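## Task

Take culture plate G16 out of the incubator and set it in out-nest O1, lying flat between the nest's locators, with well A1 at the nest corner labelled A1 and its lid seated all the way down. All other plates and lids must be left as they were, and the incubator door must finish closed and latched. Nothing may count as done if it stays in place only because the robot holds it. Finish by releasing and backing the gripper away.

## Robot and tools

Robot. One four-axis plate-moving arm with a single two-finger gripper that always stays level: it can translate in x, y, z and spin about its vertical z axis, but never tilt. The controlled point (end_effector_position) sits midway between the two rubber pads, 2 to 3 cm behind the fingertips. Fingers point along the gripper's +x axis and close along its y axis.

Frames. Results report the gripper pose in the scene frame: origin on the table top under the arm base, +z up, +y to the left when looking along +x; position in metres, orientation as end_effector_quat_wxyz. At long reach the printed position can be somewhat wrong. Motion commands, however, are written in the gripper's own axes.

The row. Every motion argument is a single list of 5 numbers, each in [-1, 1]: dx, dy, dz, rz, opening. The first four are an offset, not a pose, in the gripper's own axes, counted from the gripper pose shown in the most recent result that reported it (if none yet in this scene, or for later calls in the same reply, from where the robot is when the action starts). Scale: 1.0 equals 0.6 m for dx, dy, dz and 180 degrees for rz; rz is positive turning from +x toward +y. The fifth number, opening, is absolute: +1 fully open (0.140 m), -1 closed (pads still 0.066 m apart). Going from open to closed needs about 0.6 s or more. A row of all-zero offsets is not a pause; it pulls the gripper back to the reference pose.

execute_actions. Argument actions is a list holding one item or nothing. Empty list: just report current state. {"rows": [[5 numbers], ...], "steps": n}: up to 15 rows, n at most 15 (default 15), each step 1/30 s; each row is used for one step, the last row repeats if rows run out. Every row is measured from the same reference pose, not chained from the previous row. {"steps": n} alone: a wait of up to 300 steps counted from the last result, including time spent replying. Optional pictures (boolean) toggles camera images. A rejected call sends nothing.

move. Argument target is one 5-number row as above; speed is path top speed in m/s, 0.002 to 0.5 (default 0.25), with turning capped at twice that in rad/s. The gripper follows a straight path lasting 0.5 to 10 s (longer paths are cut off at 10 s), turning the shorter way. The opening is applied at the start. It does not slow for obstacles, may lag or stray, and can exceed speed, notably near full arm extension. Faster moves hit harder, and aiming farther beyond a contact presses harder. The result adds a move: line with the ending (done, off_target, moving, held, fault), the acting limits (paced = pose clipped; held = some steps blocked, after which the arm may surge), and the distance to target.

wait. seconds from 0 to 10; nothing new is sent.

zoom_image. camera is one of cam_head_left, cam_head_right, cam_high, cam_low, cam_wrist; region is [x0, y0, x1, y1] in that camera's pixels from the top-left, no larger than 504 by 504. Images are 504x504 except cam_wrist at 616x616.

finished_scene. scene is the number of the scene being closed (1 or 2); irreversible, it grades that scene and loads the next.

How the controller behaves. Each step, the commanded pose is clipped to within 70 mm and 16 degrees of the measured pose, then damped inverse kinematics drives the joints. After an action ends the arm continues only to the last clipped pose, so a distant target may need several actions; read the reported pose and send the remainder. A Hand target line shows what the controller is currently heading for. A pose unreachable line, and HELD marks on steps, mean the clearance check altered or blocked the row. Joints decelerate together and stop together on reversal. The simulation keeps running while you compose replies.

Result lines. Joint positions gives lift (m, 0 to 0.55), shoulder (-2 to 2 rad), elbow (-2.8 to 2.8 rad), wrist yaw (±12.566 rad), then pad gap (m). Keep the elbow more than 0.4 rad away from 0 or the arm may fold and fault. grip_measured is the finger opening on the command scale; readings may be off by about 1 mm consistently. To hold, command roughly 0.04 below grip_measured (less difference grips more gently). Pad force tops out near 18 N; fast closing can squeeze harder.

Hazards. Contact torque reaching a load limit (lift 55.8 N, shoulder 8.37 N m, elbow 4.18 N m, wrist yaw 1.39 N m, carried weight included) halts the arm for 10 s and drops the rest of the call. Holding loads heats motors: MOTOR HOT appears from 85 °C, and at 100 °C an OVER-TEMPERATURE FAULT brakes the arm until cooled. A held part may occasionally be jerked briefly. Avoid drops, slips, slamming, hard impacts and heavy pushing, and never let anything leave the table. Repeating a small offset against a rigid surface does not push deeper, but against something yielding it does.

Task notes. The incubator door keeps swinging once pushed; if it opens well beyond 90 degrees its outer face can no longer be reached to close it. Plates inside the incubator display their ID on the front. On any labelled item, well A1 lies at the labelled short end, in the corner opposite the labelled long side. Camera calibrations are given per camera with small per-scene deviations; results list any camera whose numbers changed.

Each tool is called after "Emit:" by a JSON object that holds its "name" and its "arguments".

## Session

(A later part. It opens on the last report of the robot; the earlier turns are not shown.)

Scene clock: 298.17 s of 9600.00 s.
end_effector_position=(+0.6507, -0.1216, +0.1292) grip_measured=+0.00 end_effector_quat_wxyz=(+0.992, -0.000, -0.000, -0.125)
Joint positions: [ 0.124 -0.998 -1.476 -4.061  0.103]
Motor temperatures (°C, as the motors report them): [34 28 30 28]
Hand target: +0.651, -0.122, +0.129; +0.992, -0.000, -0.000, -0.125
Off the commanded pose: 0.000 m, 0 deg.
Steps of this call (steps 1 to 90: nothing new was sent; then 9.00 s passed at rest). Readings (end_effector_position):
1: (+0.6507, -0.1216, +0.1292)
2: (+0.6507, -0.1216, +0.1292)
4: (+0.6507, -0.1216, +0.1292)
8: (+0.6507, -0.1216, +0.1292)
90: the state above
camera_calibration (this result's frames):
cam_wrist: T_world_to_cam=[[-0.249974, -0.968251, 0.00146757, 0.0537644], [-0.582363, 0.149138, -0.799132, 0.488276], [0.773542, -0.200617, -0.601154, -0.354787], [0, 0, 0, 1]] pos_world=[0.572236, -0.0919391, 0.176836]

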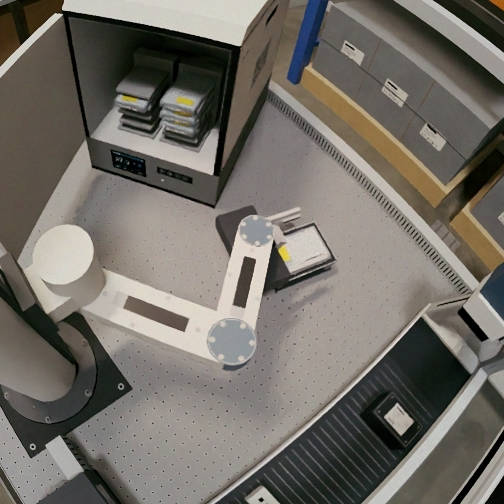

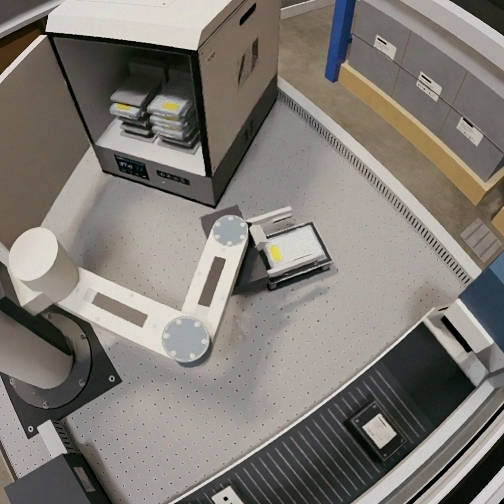

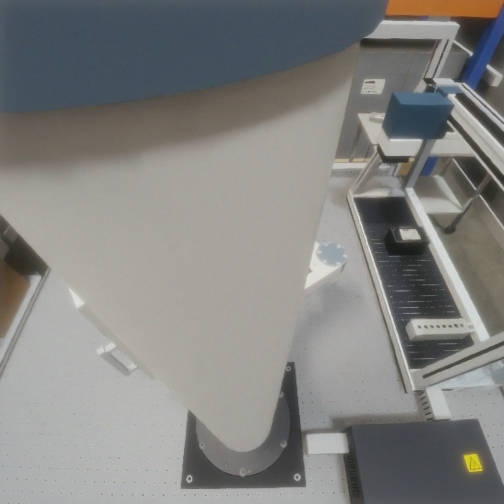

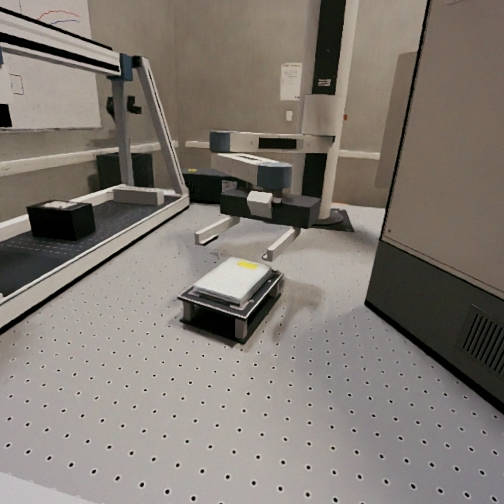

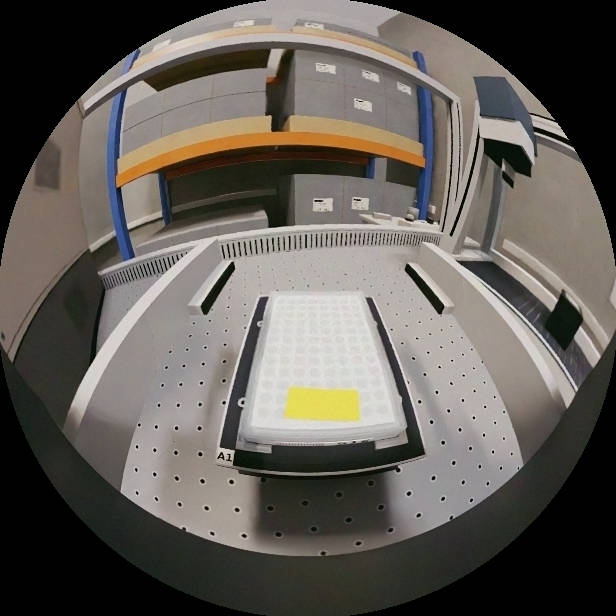

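Emit:
{"name": "move", "arguments": {"target": [-0.5607, 0.3798, 0.7063, 0.0933, -1], "speed": 0.4}}

Scene clock: 347.07 s of 9600.00 s.
end_effector_position=(+0.3818, +0.1832, +0.5530) grip_measured=-1.00 end_effector_quat_wxyz=(+1.000, -0.000, -0.000, +0.021)
Joint positions: [ 0.548  0.203 -0.731 -5.713  0.066]
Motor temperatures (°C, as the motors report them): [34 28 30 28]
Hand target: +0.382, +0.183, +0.553; +1.000, -0.000, -0.000, +0.021
Off the commanded pose: 0.000 m, 0 deg.
After step 90, 43.87 s passed at rest.
move: done
camera_calibration (this result's frames):
cam_wrist: T_world_to_cam=[[0.040736, -0.999169, 0.00146757, 0.175646], [-0.600608, -0.0256605, -0.799132, 0.663913], [0.798505, 0.031672, -0.601154, 0.117036], [0, 0, 0, 1]] pos_world=[0.298142, 0.188829, 0.600653]

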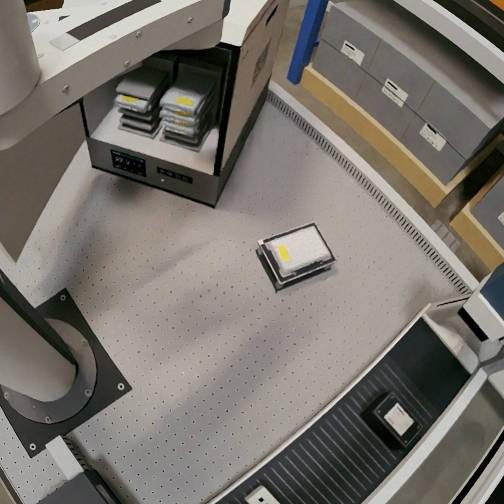

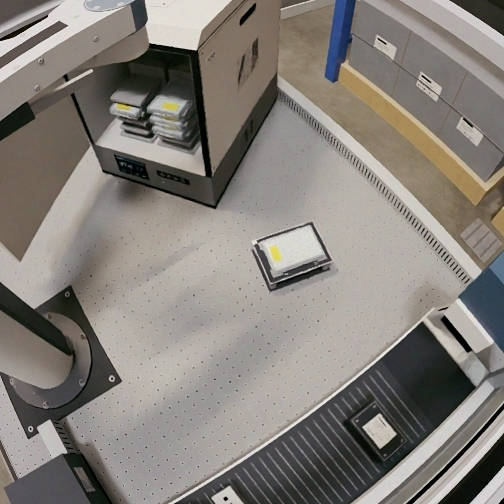

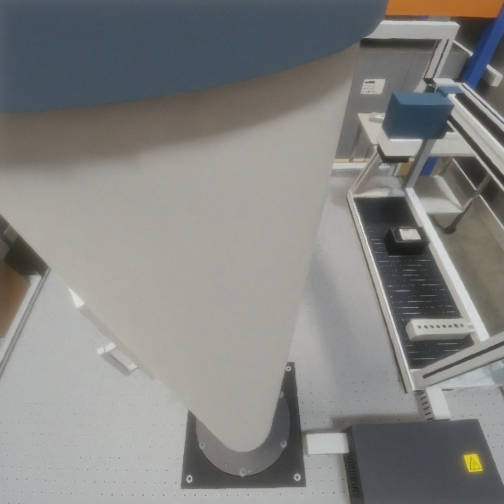

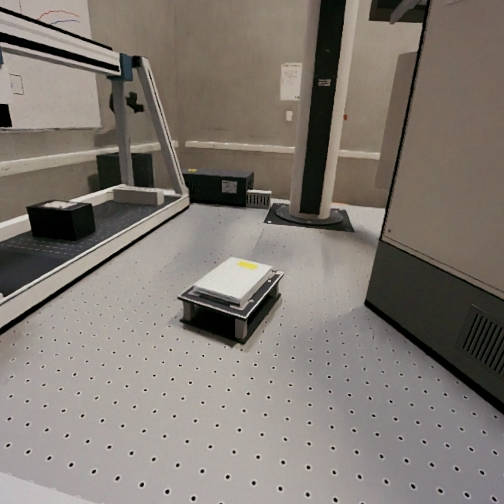

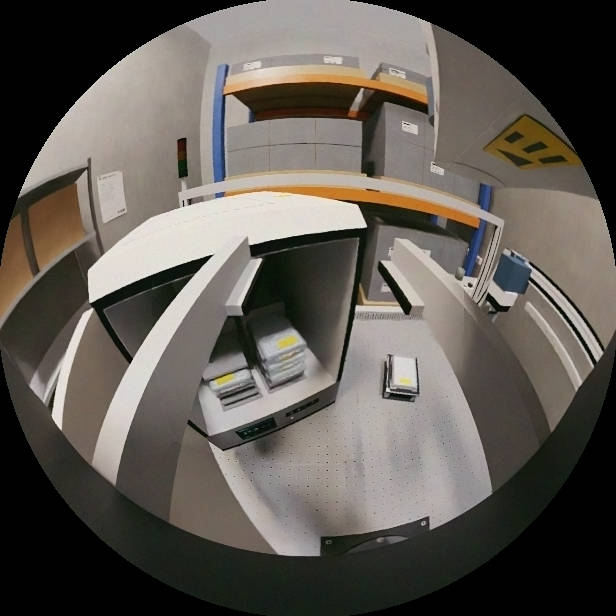

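Emit:
{"name": "zoom_image", "arguments": {"camera": "cam_head_right", "region": [240, 210, 345, 300]}}

Emit:
{"name": "zoom_image", "arguments": {"camera": "cam_wrist", "region": [20, 250, 180, 450]}}

Region (240, 210, 345, 300) of cam_head_right's 504x504 image, scaled by 4.800, with more detail than that image has; it fills the top 432 rows of this view, and the rest is white.

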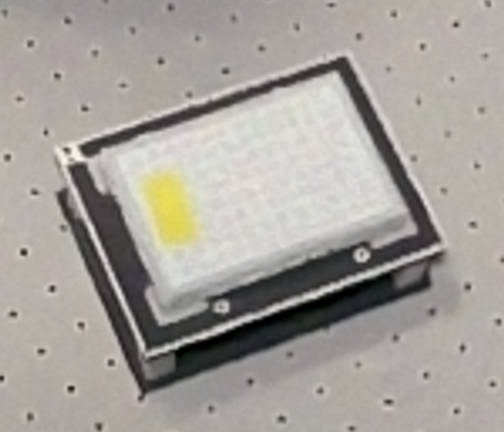

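Region (20, 250, 180, 450) of cam_wrist's 616x616 image, scaled by 2.520, with more detail than that image has; it fills the left 403 columns of this view, and the rest is white.

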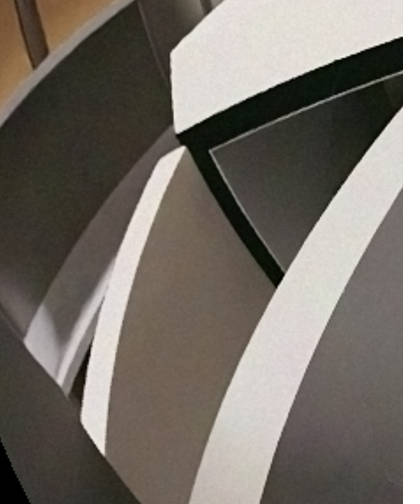

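Emit:
{"name": "move", "arguments": {"target": [-0.3964, 0.3348, 0, 0, -1], "speed": 0.3}}

Scene clock: 359.00 s of 9600.00 s.
end_effector_position=(+0.1359, +0.3741, +0.5530) grip_measured=-1.00 end_effector_quat_wxyz=(+1.000, -0.000, -0.000, +0.021)
Joint positions: [ 0.548  1.417 -1.808 -5.85   0.066]
Motor temperatures (°C, as the motors report them): [34 28 30 28]
Hand target: +0.136, +0.374, +0.553; +1.000, -0.000, -0.000, +0.021
Off the commanded pose: 0.000 m, 0 deg.
After step 90, 7.40 s passed at rest.
move: done
camera_calibration (this result's frames):
cam_wrist: T_world_to_cam=[[0.0407976, -0.999166, 0.00146757, 0.376448], [-0.600606, -0.0256975, -0.799132, 0.521114], [0.798503, 0.0317212, -0.601154, 0.30737], [0, 0, 0, 1]] pos_world=[0.0521904, 0.379776, 0.600663]

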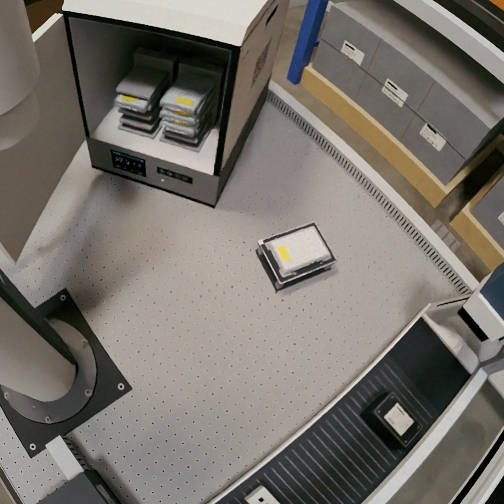

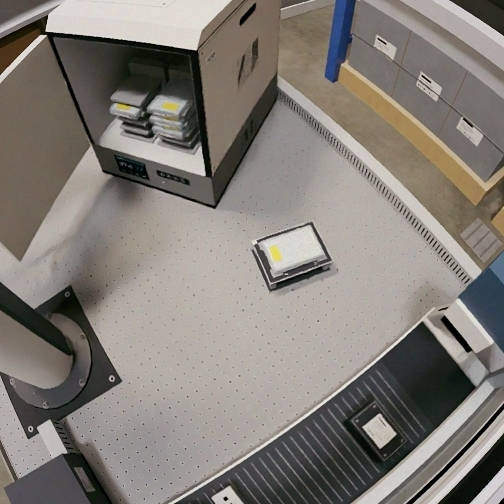

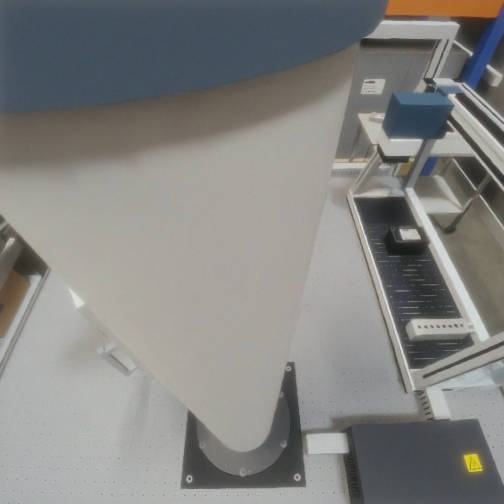

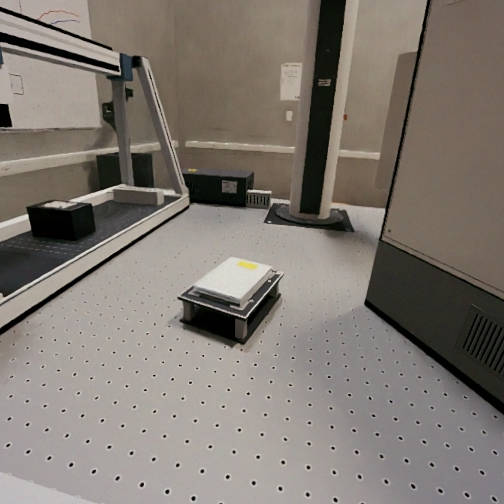

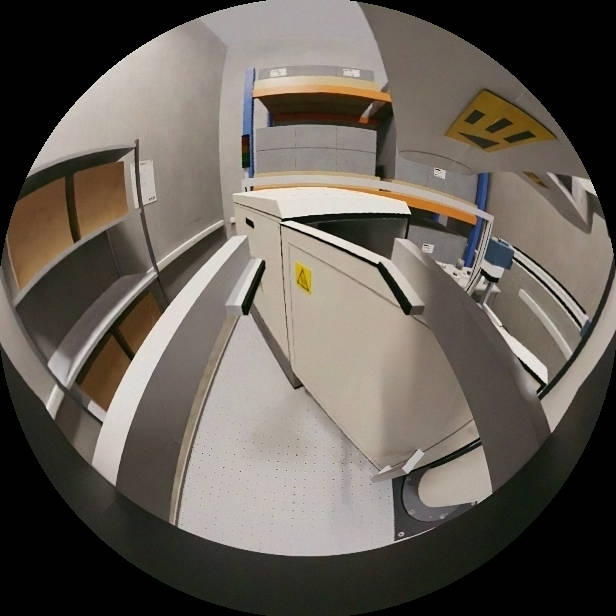

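Emit:
{"name": "zoom_image", "arguments": {"camera": "cam_wrist", "region": [270, 200, 430, 320]}}

Region (270, 200, 430, 320) of cam_wrist's 616x616 image, scaled by 3.150, with more detail than that image has; it fills the top 378 rows of this view, and the rest is white.

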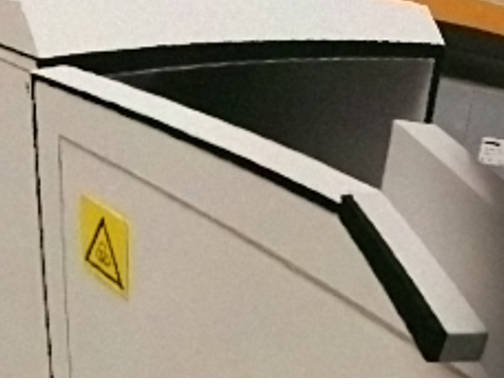

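Emit:
{"name": "move", "arguments": {"target": [0.0167, -0.0289, -0.0967, 0, -1], "speed": 0.15}}

Emit:
{"name": "move", "arguments": {"target": [0.15, -0.166, 0, 0, -1], "speed": 0.06}}

Scene clock: 380.00 s of 9600.00 s.
end_effector_position=(+0.1466, +0.3572, +0.4950) grip_measured=-1.00 end_effector_quat_wxyz=(+1.000, -0.000, -0.000, +0.021)
Joint positions: [ 0.49   1.359 -1.688 -5.912  0.066]
Motor temperatures (°C, as the motors report them): [34 28 30 28]
Hand target: +0.147, +0.357, +0.495; +1.000, -0.000, -0.000, +0.021
Off the commanded pose: 0.000 m, 0 deg.
After step 90, 17.27 s passed at rest.
move: done
camera_calibration (this result's frames):
cam_wrist: T_world_to_cam=[[0.0410424, -0.999156, 0.00146757, 0.359201], [-0.6006, -0.0258446, -0.799132, 0.480762], [0.798496, 0.0319169, -0.601154, 0.264394], [0, 0, 0, 1]] pos_world=[0.0628856, 0.362884, 0.542607]

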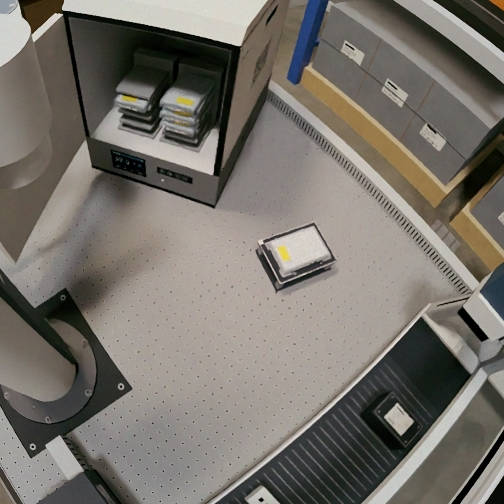

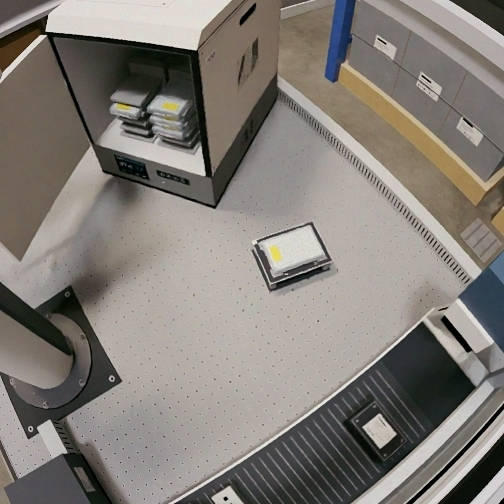

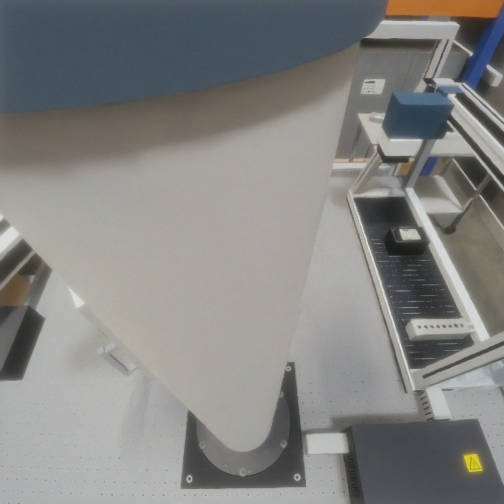

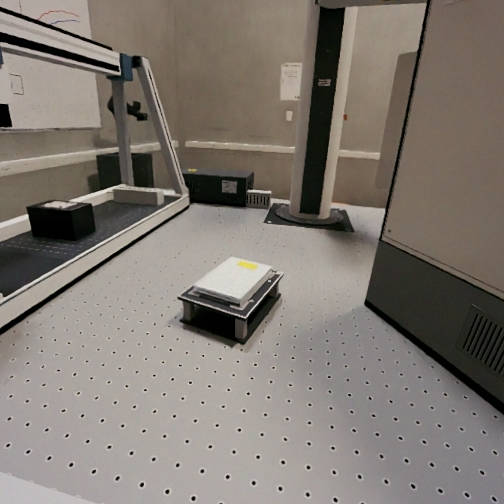

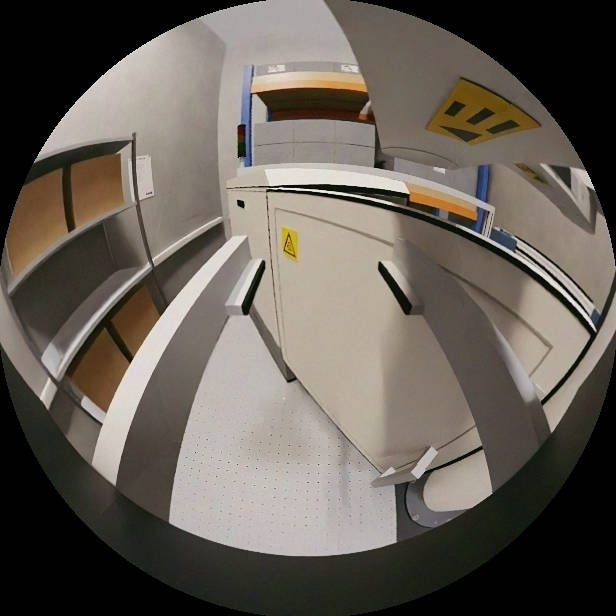

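Scene clock: 382.50 s of 9600.00 s.
end_effector_position=(+0.2407, +0.2614, +0.4950) grip_measured=-1.00 end_effector_quat_wxyz=(+1.000, -0.000, -0.000, +0.021)
Joint positions: [ 0.49   0.945 -1.064 -6.121  0.066]
Motor temperatures (°C, as the motors report them): [34 28 30 28]
Hand target: +0.241, +0.261, +0.495; +1.000, -0.000, -0.000, +0.021
Off the commanded pose: 0.000 m, 0 deg.
move: done
camera_calibration (this result's frames):
cam_wrist: T_world_to_cam=[[0.04114, -0.999152, 0.00146757, 0.259588], [-0.600597, -0.0259033, -0.799132, 0.534796], [0.798493, 0.0319948, -0.601154, 0.192313], [0, 0, 0, 1]] pos_world=[0.156957, 0.267068, 0.542601]

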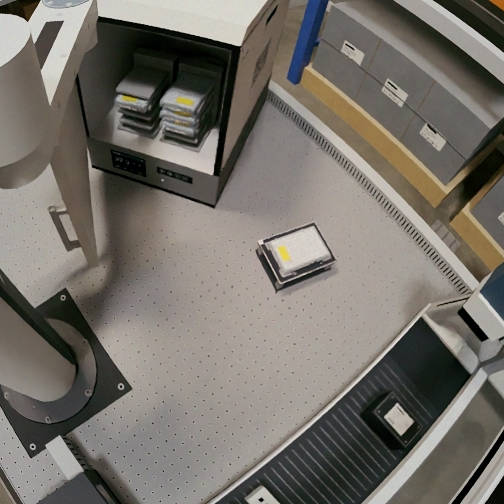

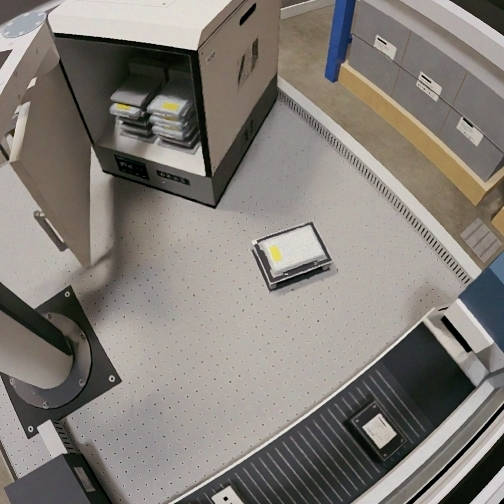

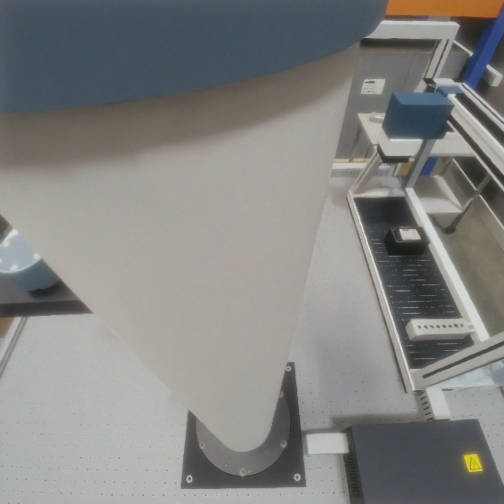

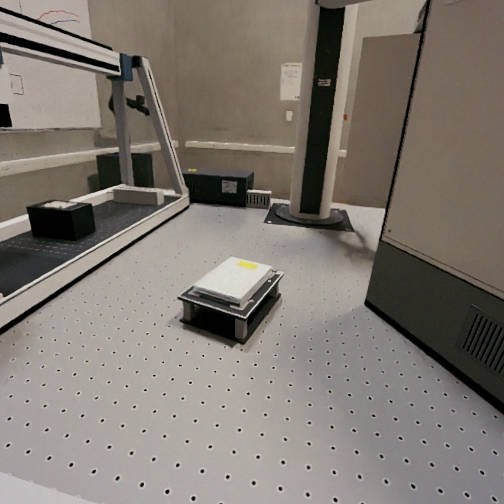

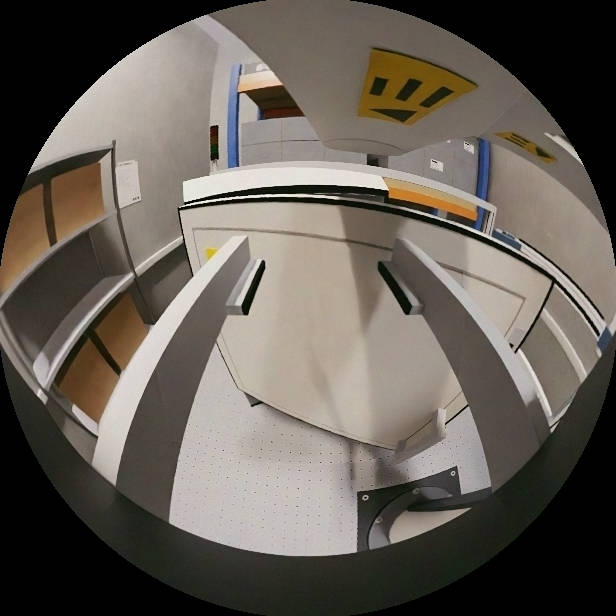

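Emit:
{"name": "execute_actions", "arguments": {"actions": []}}

Scene clock: 383.60 s of 9600.00 s.
end_effector_position=(+0.2407, +0.2614, +0.4950) grip_measured=-1.00 end_effector_quat_wxyz=(+1.000, -0.000, -0.000, +0.021)
Joint positions: [ 0.49   0.945 -1.064 -6.121  0.066]
Motor temperatures (°C, as the motors report them): [34 28 30 28]
Hand target: +0.241, +0.261, +0.495; +1.000, -0.000, -0.000, +0.021
Off the commanded pose: 0.000 m, 0 deg.
Steps of this call (steps 1 to 33: nothing new was sent). Readings (end_effector_position):
1: (+0.2407, +0.2614, +0.4950)
2: (+0.2407, +0.2614, +0.4950)
4: (+0.2407, +0.2614, +0.4950)
8: (+0.2407, +0.2614, +0.4950)
33: the state above
camera_calibration (this result's frames):
cam_wrist: T_world_to_cam=[[0.04114, -0.999152, 0.00146757, 0.259588], [-0.600597, -0.0259033, -0.799132, 0.534796], [0.798493, 0.0319948, -0.601154, 0.192313], [0, 0, 0, 1]] pos_world=[0.156957, 0.267068, 0.542601]

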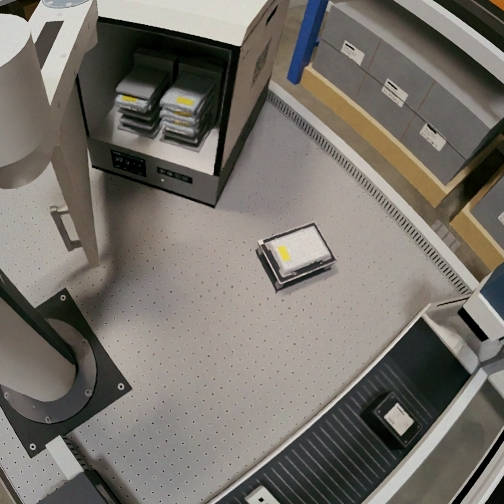

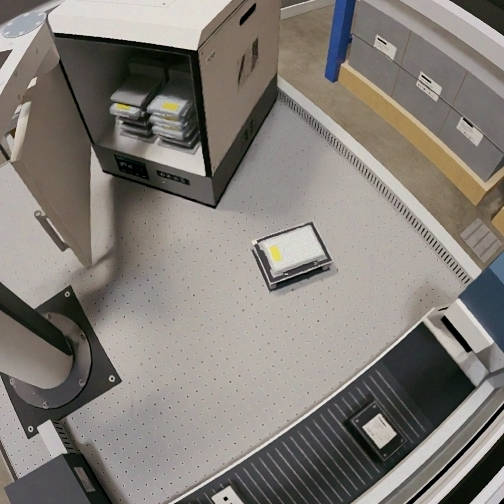

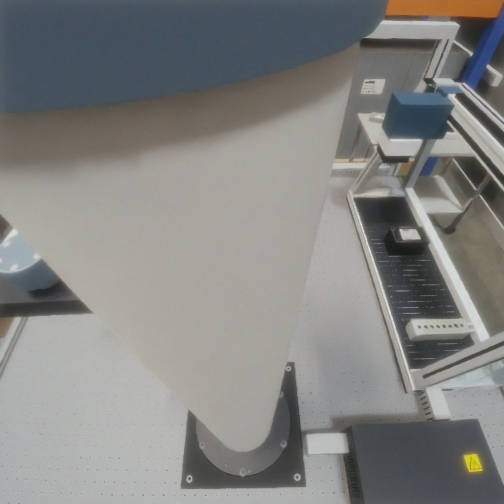

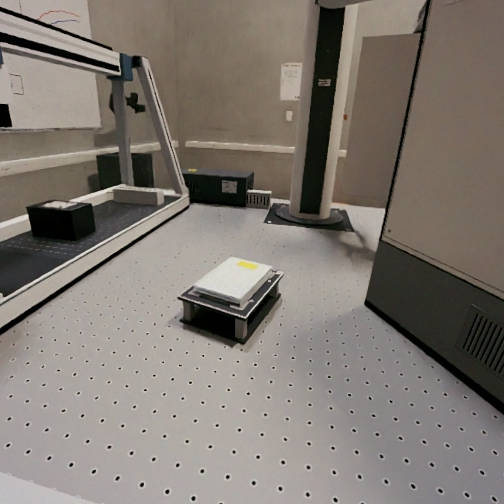

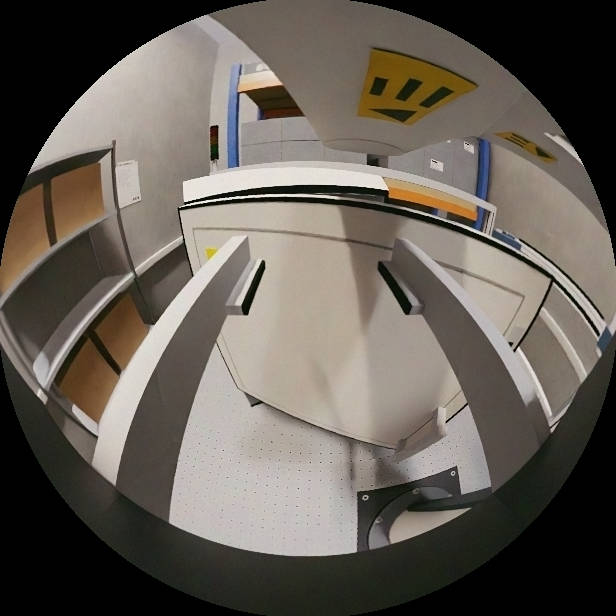

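Emit:
{"name": "move", "arguments": {"target": [0.3646, -0.1529, 0, 0.1664, -1], "speed": 0.09}}

Emit:
{"name": "move", "arguments": {"target": [0.03, 0, 0, 0, -1], "speed": 0.025}}

Scene clock: 404.43 s of 9600.00 s.
end_effector_position=(+0.4630, +0.1786, +0.4950) grip_measured=-1.00 end_effector_quat_wxyz=(+0.960, -0.000, -0.000, +0.278)
Joint positions: [ 0.49  -0.449 -0.771 -4.499  0.066]
Motor temperatures (°C, as the motors report them): [35 28 30 28]
Hand target: +0.463, +0.179, +0.495; +0.960, -0.000, -0.000, +0.279
Off the commanded pose: 0.000 m, 0 deg.
After step 90, 14.63 s passed at rest.
move: done
camera_calibration (this result's frames):
cam_wrist: T_world_to_cam=[[0.533687, -0.845681, 0.00146757, -0.0877566], [-0.507759, -0.321821, -0.799132, 0.676065], [0.676283, 0.425741, -0.601154, 0.00366461], [0, 0, 0, 1]] pos_world=[0.387635, 0.141797, 0.542597]

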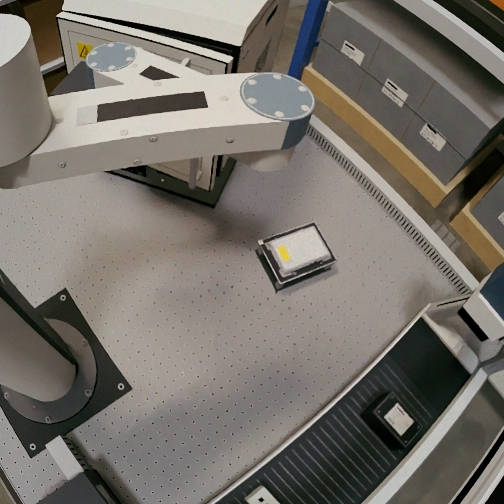

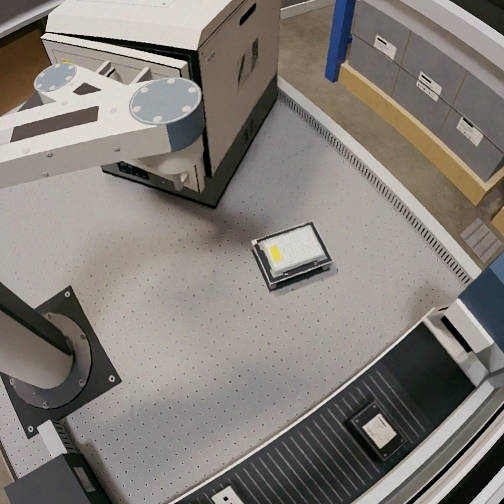

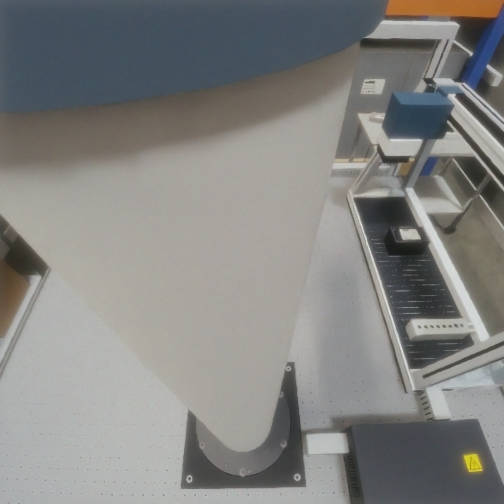

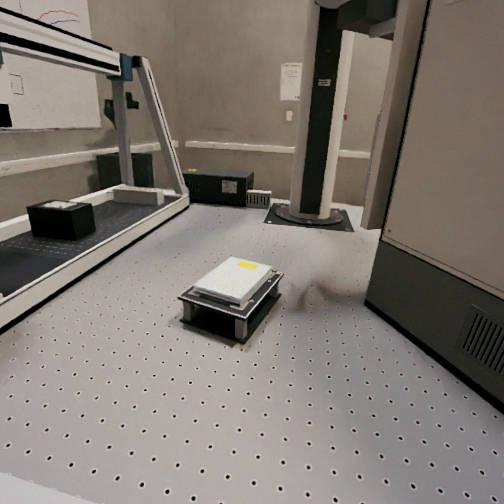

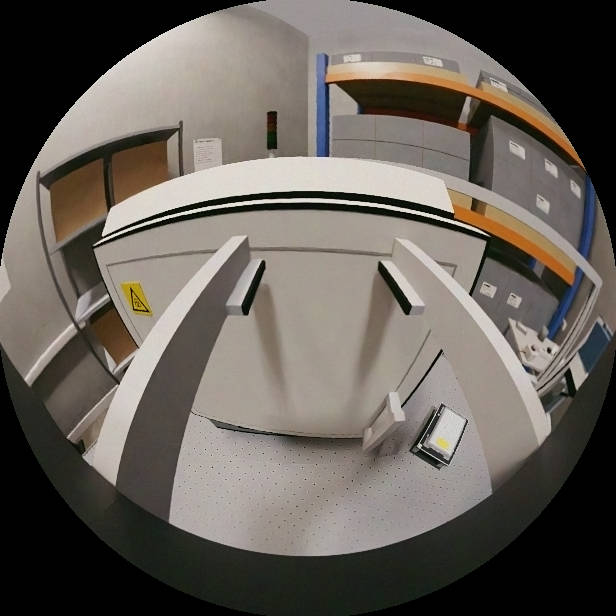

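Scene clock: 405.37 s of 9600.00 s.
end_effector_position=(+0.4783, +0.1880, +0.4950) grip_measured=-1.00 end_effector_quat_wxyz=(+0.961, -0.000, -0.000, +0.278)
Joint positions: [ 0.49  -0.428 -0.847 -4.444  0.066]
Motor temperatures (°C, as the motors report them): [35 28 30 28]
Hand target: +0.478, +0.188, +0.495; +0.960, -0.000, -0.000, +0.278
Off the commanded pose: 0.000 m, 0 deg.
move: done
camera_calibration (this result's frames):
cam_wrist: T_world_to_cam=[[0.5327, -0.846303, 0.00146757, -0.0873887], [-0.508135, -0.321228, -0.799132, 0.68691], [0.676779, 0.424952, -0.601154, -0.0107514], [0, 0, 0, 1]] pos_world=[0.402871, 0.151266, 0.542597]

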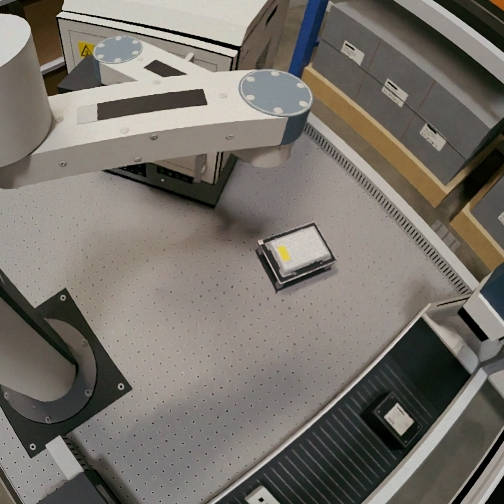

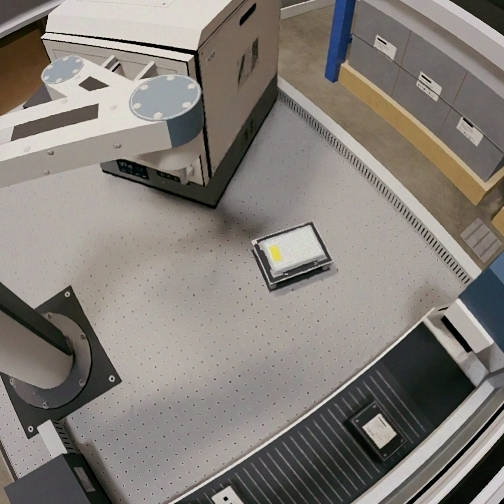

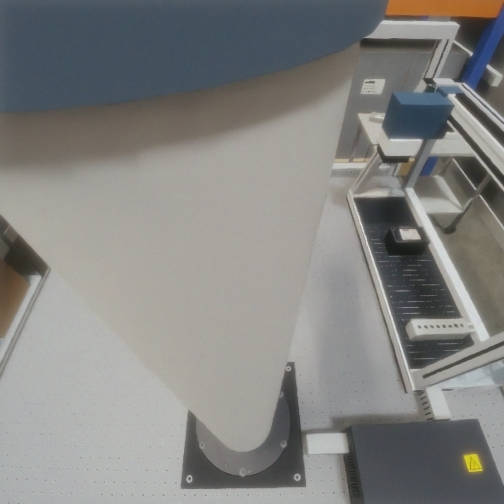

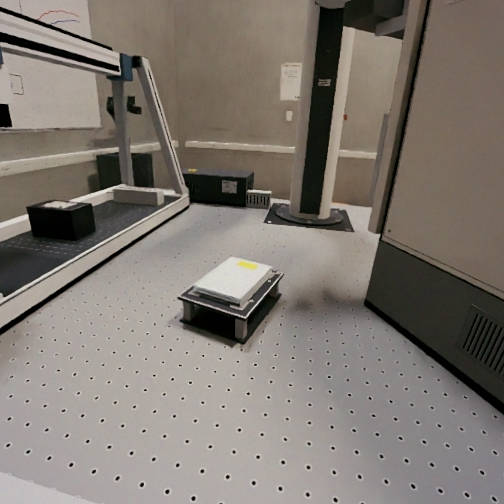

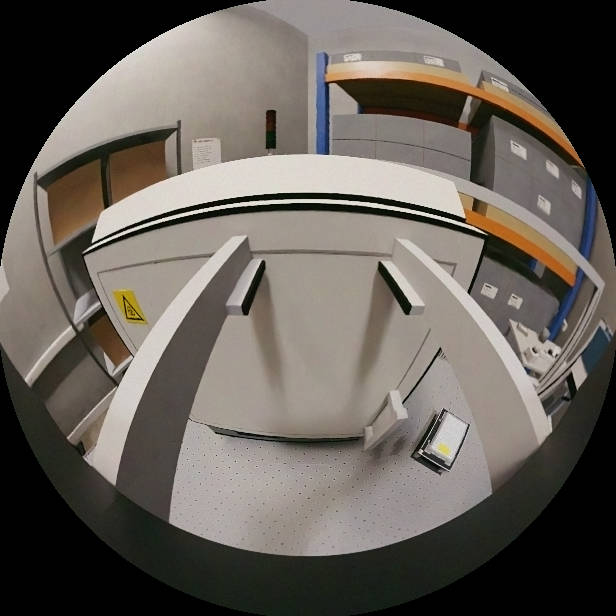

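Emit:
{"name": "zoom_image", "arguments": {"camera": "cam_head_right", "region": [150, 130, 230, 210]}}

Emit:
{"name": "zoom_image", "arguments": {"camera": "cam_head_right", "region": [130, 30, 220, 100]}}

Region (150, 130, 230, 210) of cam_head_right's 504x504 image, scaled by 6.300, with more detail than that image has.

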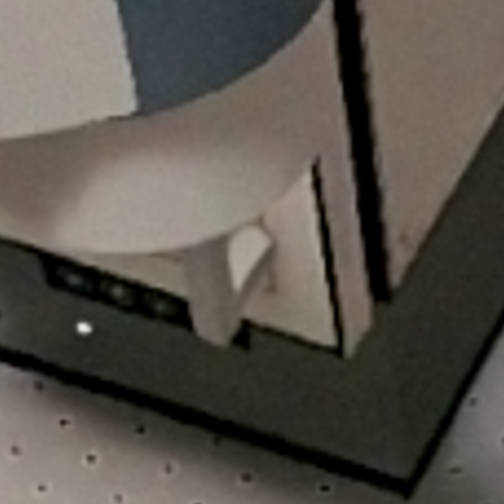

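Region (130, 30, 220, 100) of cam_head_right's 504x504 image, scaled by 5.600, with more detail than that image has.

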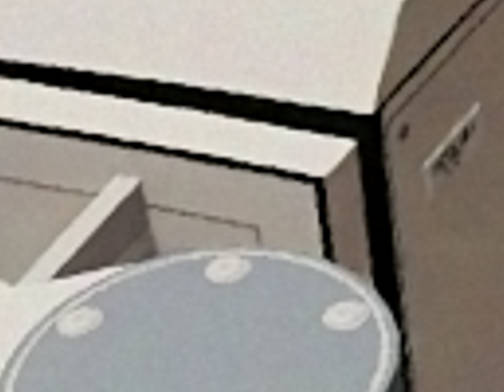

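Emit:
{"name": "move", "arguments": {"target": [0.0105, 0, 0, 0.0007, -1], "speed": 0.012}}

Emit:
{"name": "zoom_image", "arguments": {"camera": "cam_head_right", "region": [150, 130, 230, 210]}}

Scene clock: 410.50 s of 9600.00 s.
end_effector_position=(+0.4836, +0.1912, +0.4950) grip_measured=-1.00 end_effector_quat_wxyz=(+0.960, -0.000, -0.000, +0.279)
Joint positions: [ 0.49  -0.422 -0.874 -4.422  0.066]
Motor temperatures (°C, as the motors report them): [35 28 30 28]
Hand target: +0.484, +0.191, +0.495; +0.960, -0.000, -0.000, +0.279
Off the commanded pose: 0.000 m, 0 deg.
After step 90, 1.40 s passed at rest.
move: done
camera_calibration (this result's frames):
cam_wrist: T_world_to_cam=[[0.534158, -0.845383, 0.00146757, -0.0883925], [-0.50758, -0.322104, -0.799132, 0.690556], [0.676045, 0.426118, -0.601154, -0.0155996], [0, 0, 0, 1]] pos_world=[0.408274, 0.154352, 0.542597]

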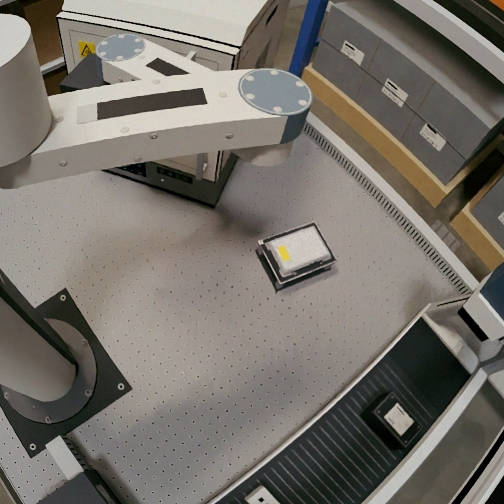

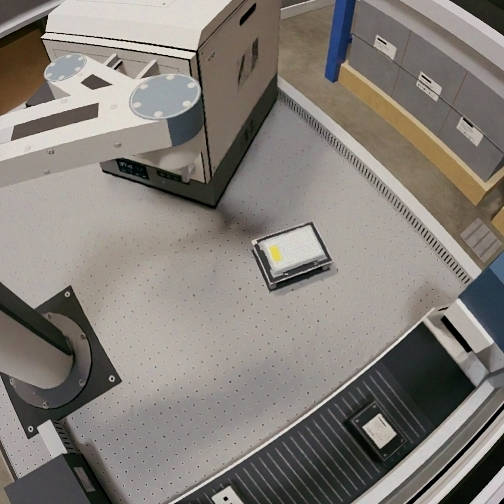

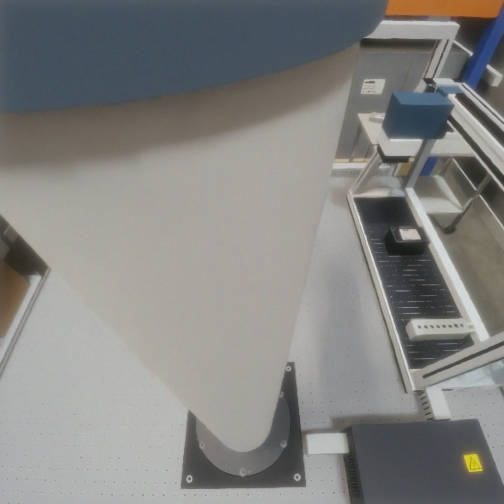

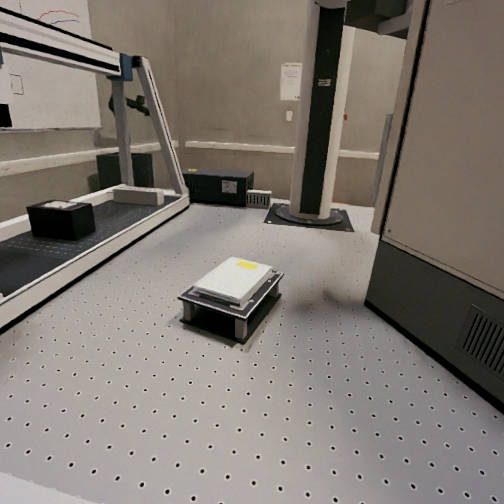

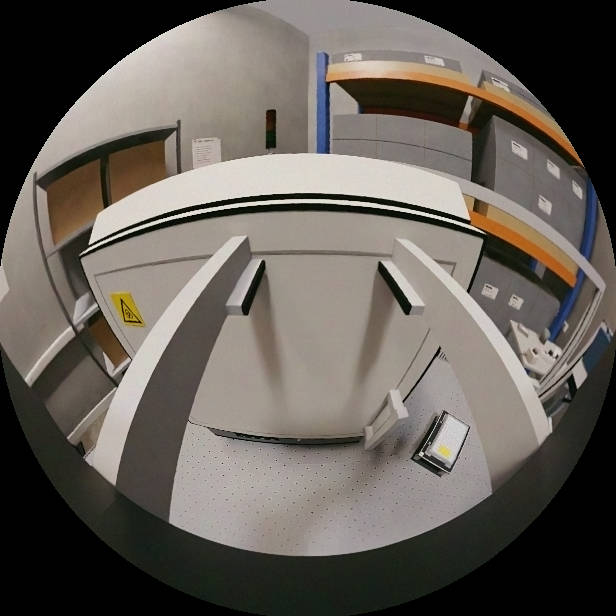

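Region (150, 130, 230, 210) of cam_head_right's 504x504 image, scaled by 6.300, with more detail than that image has.

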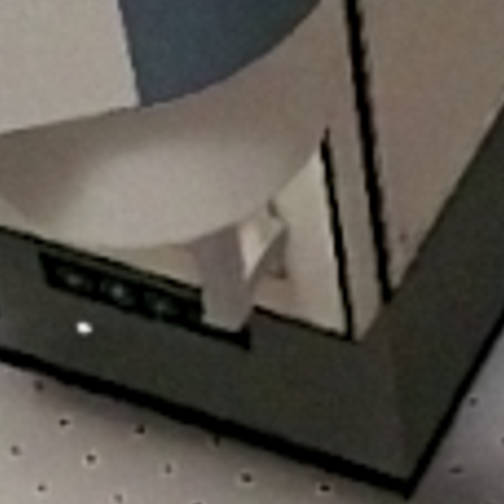

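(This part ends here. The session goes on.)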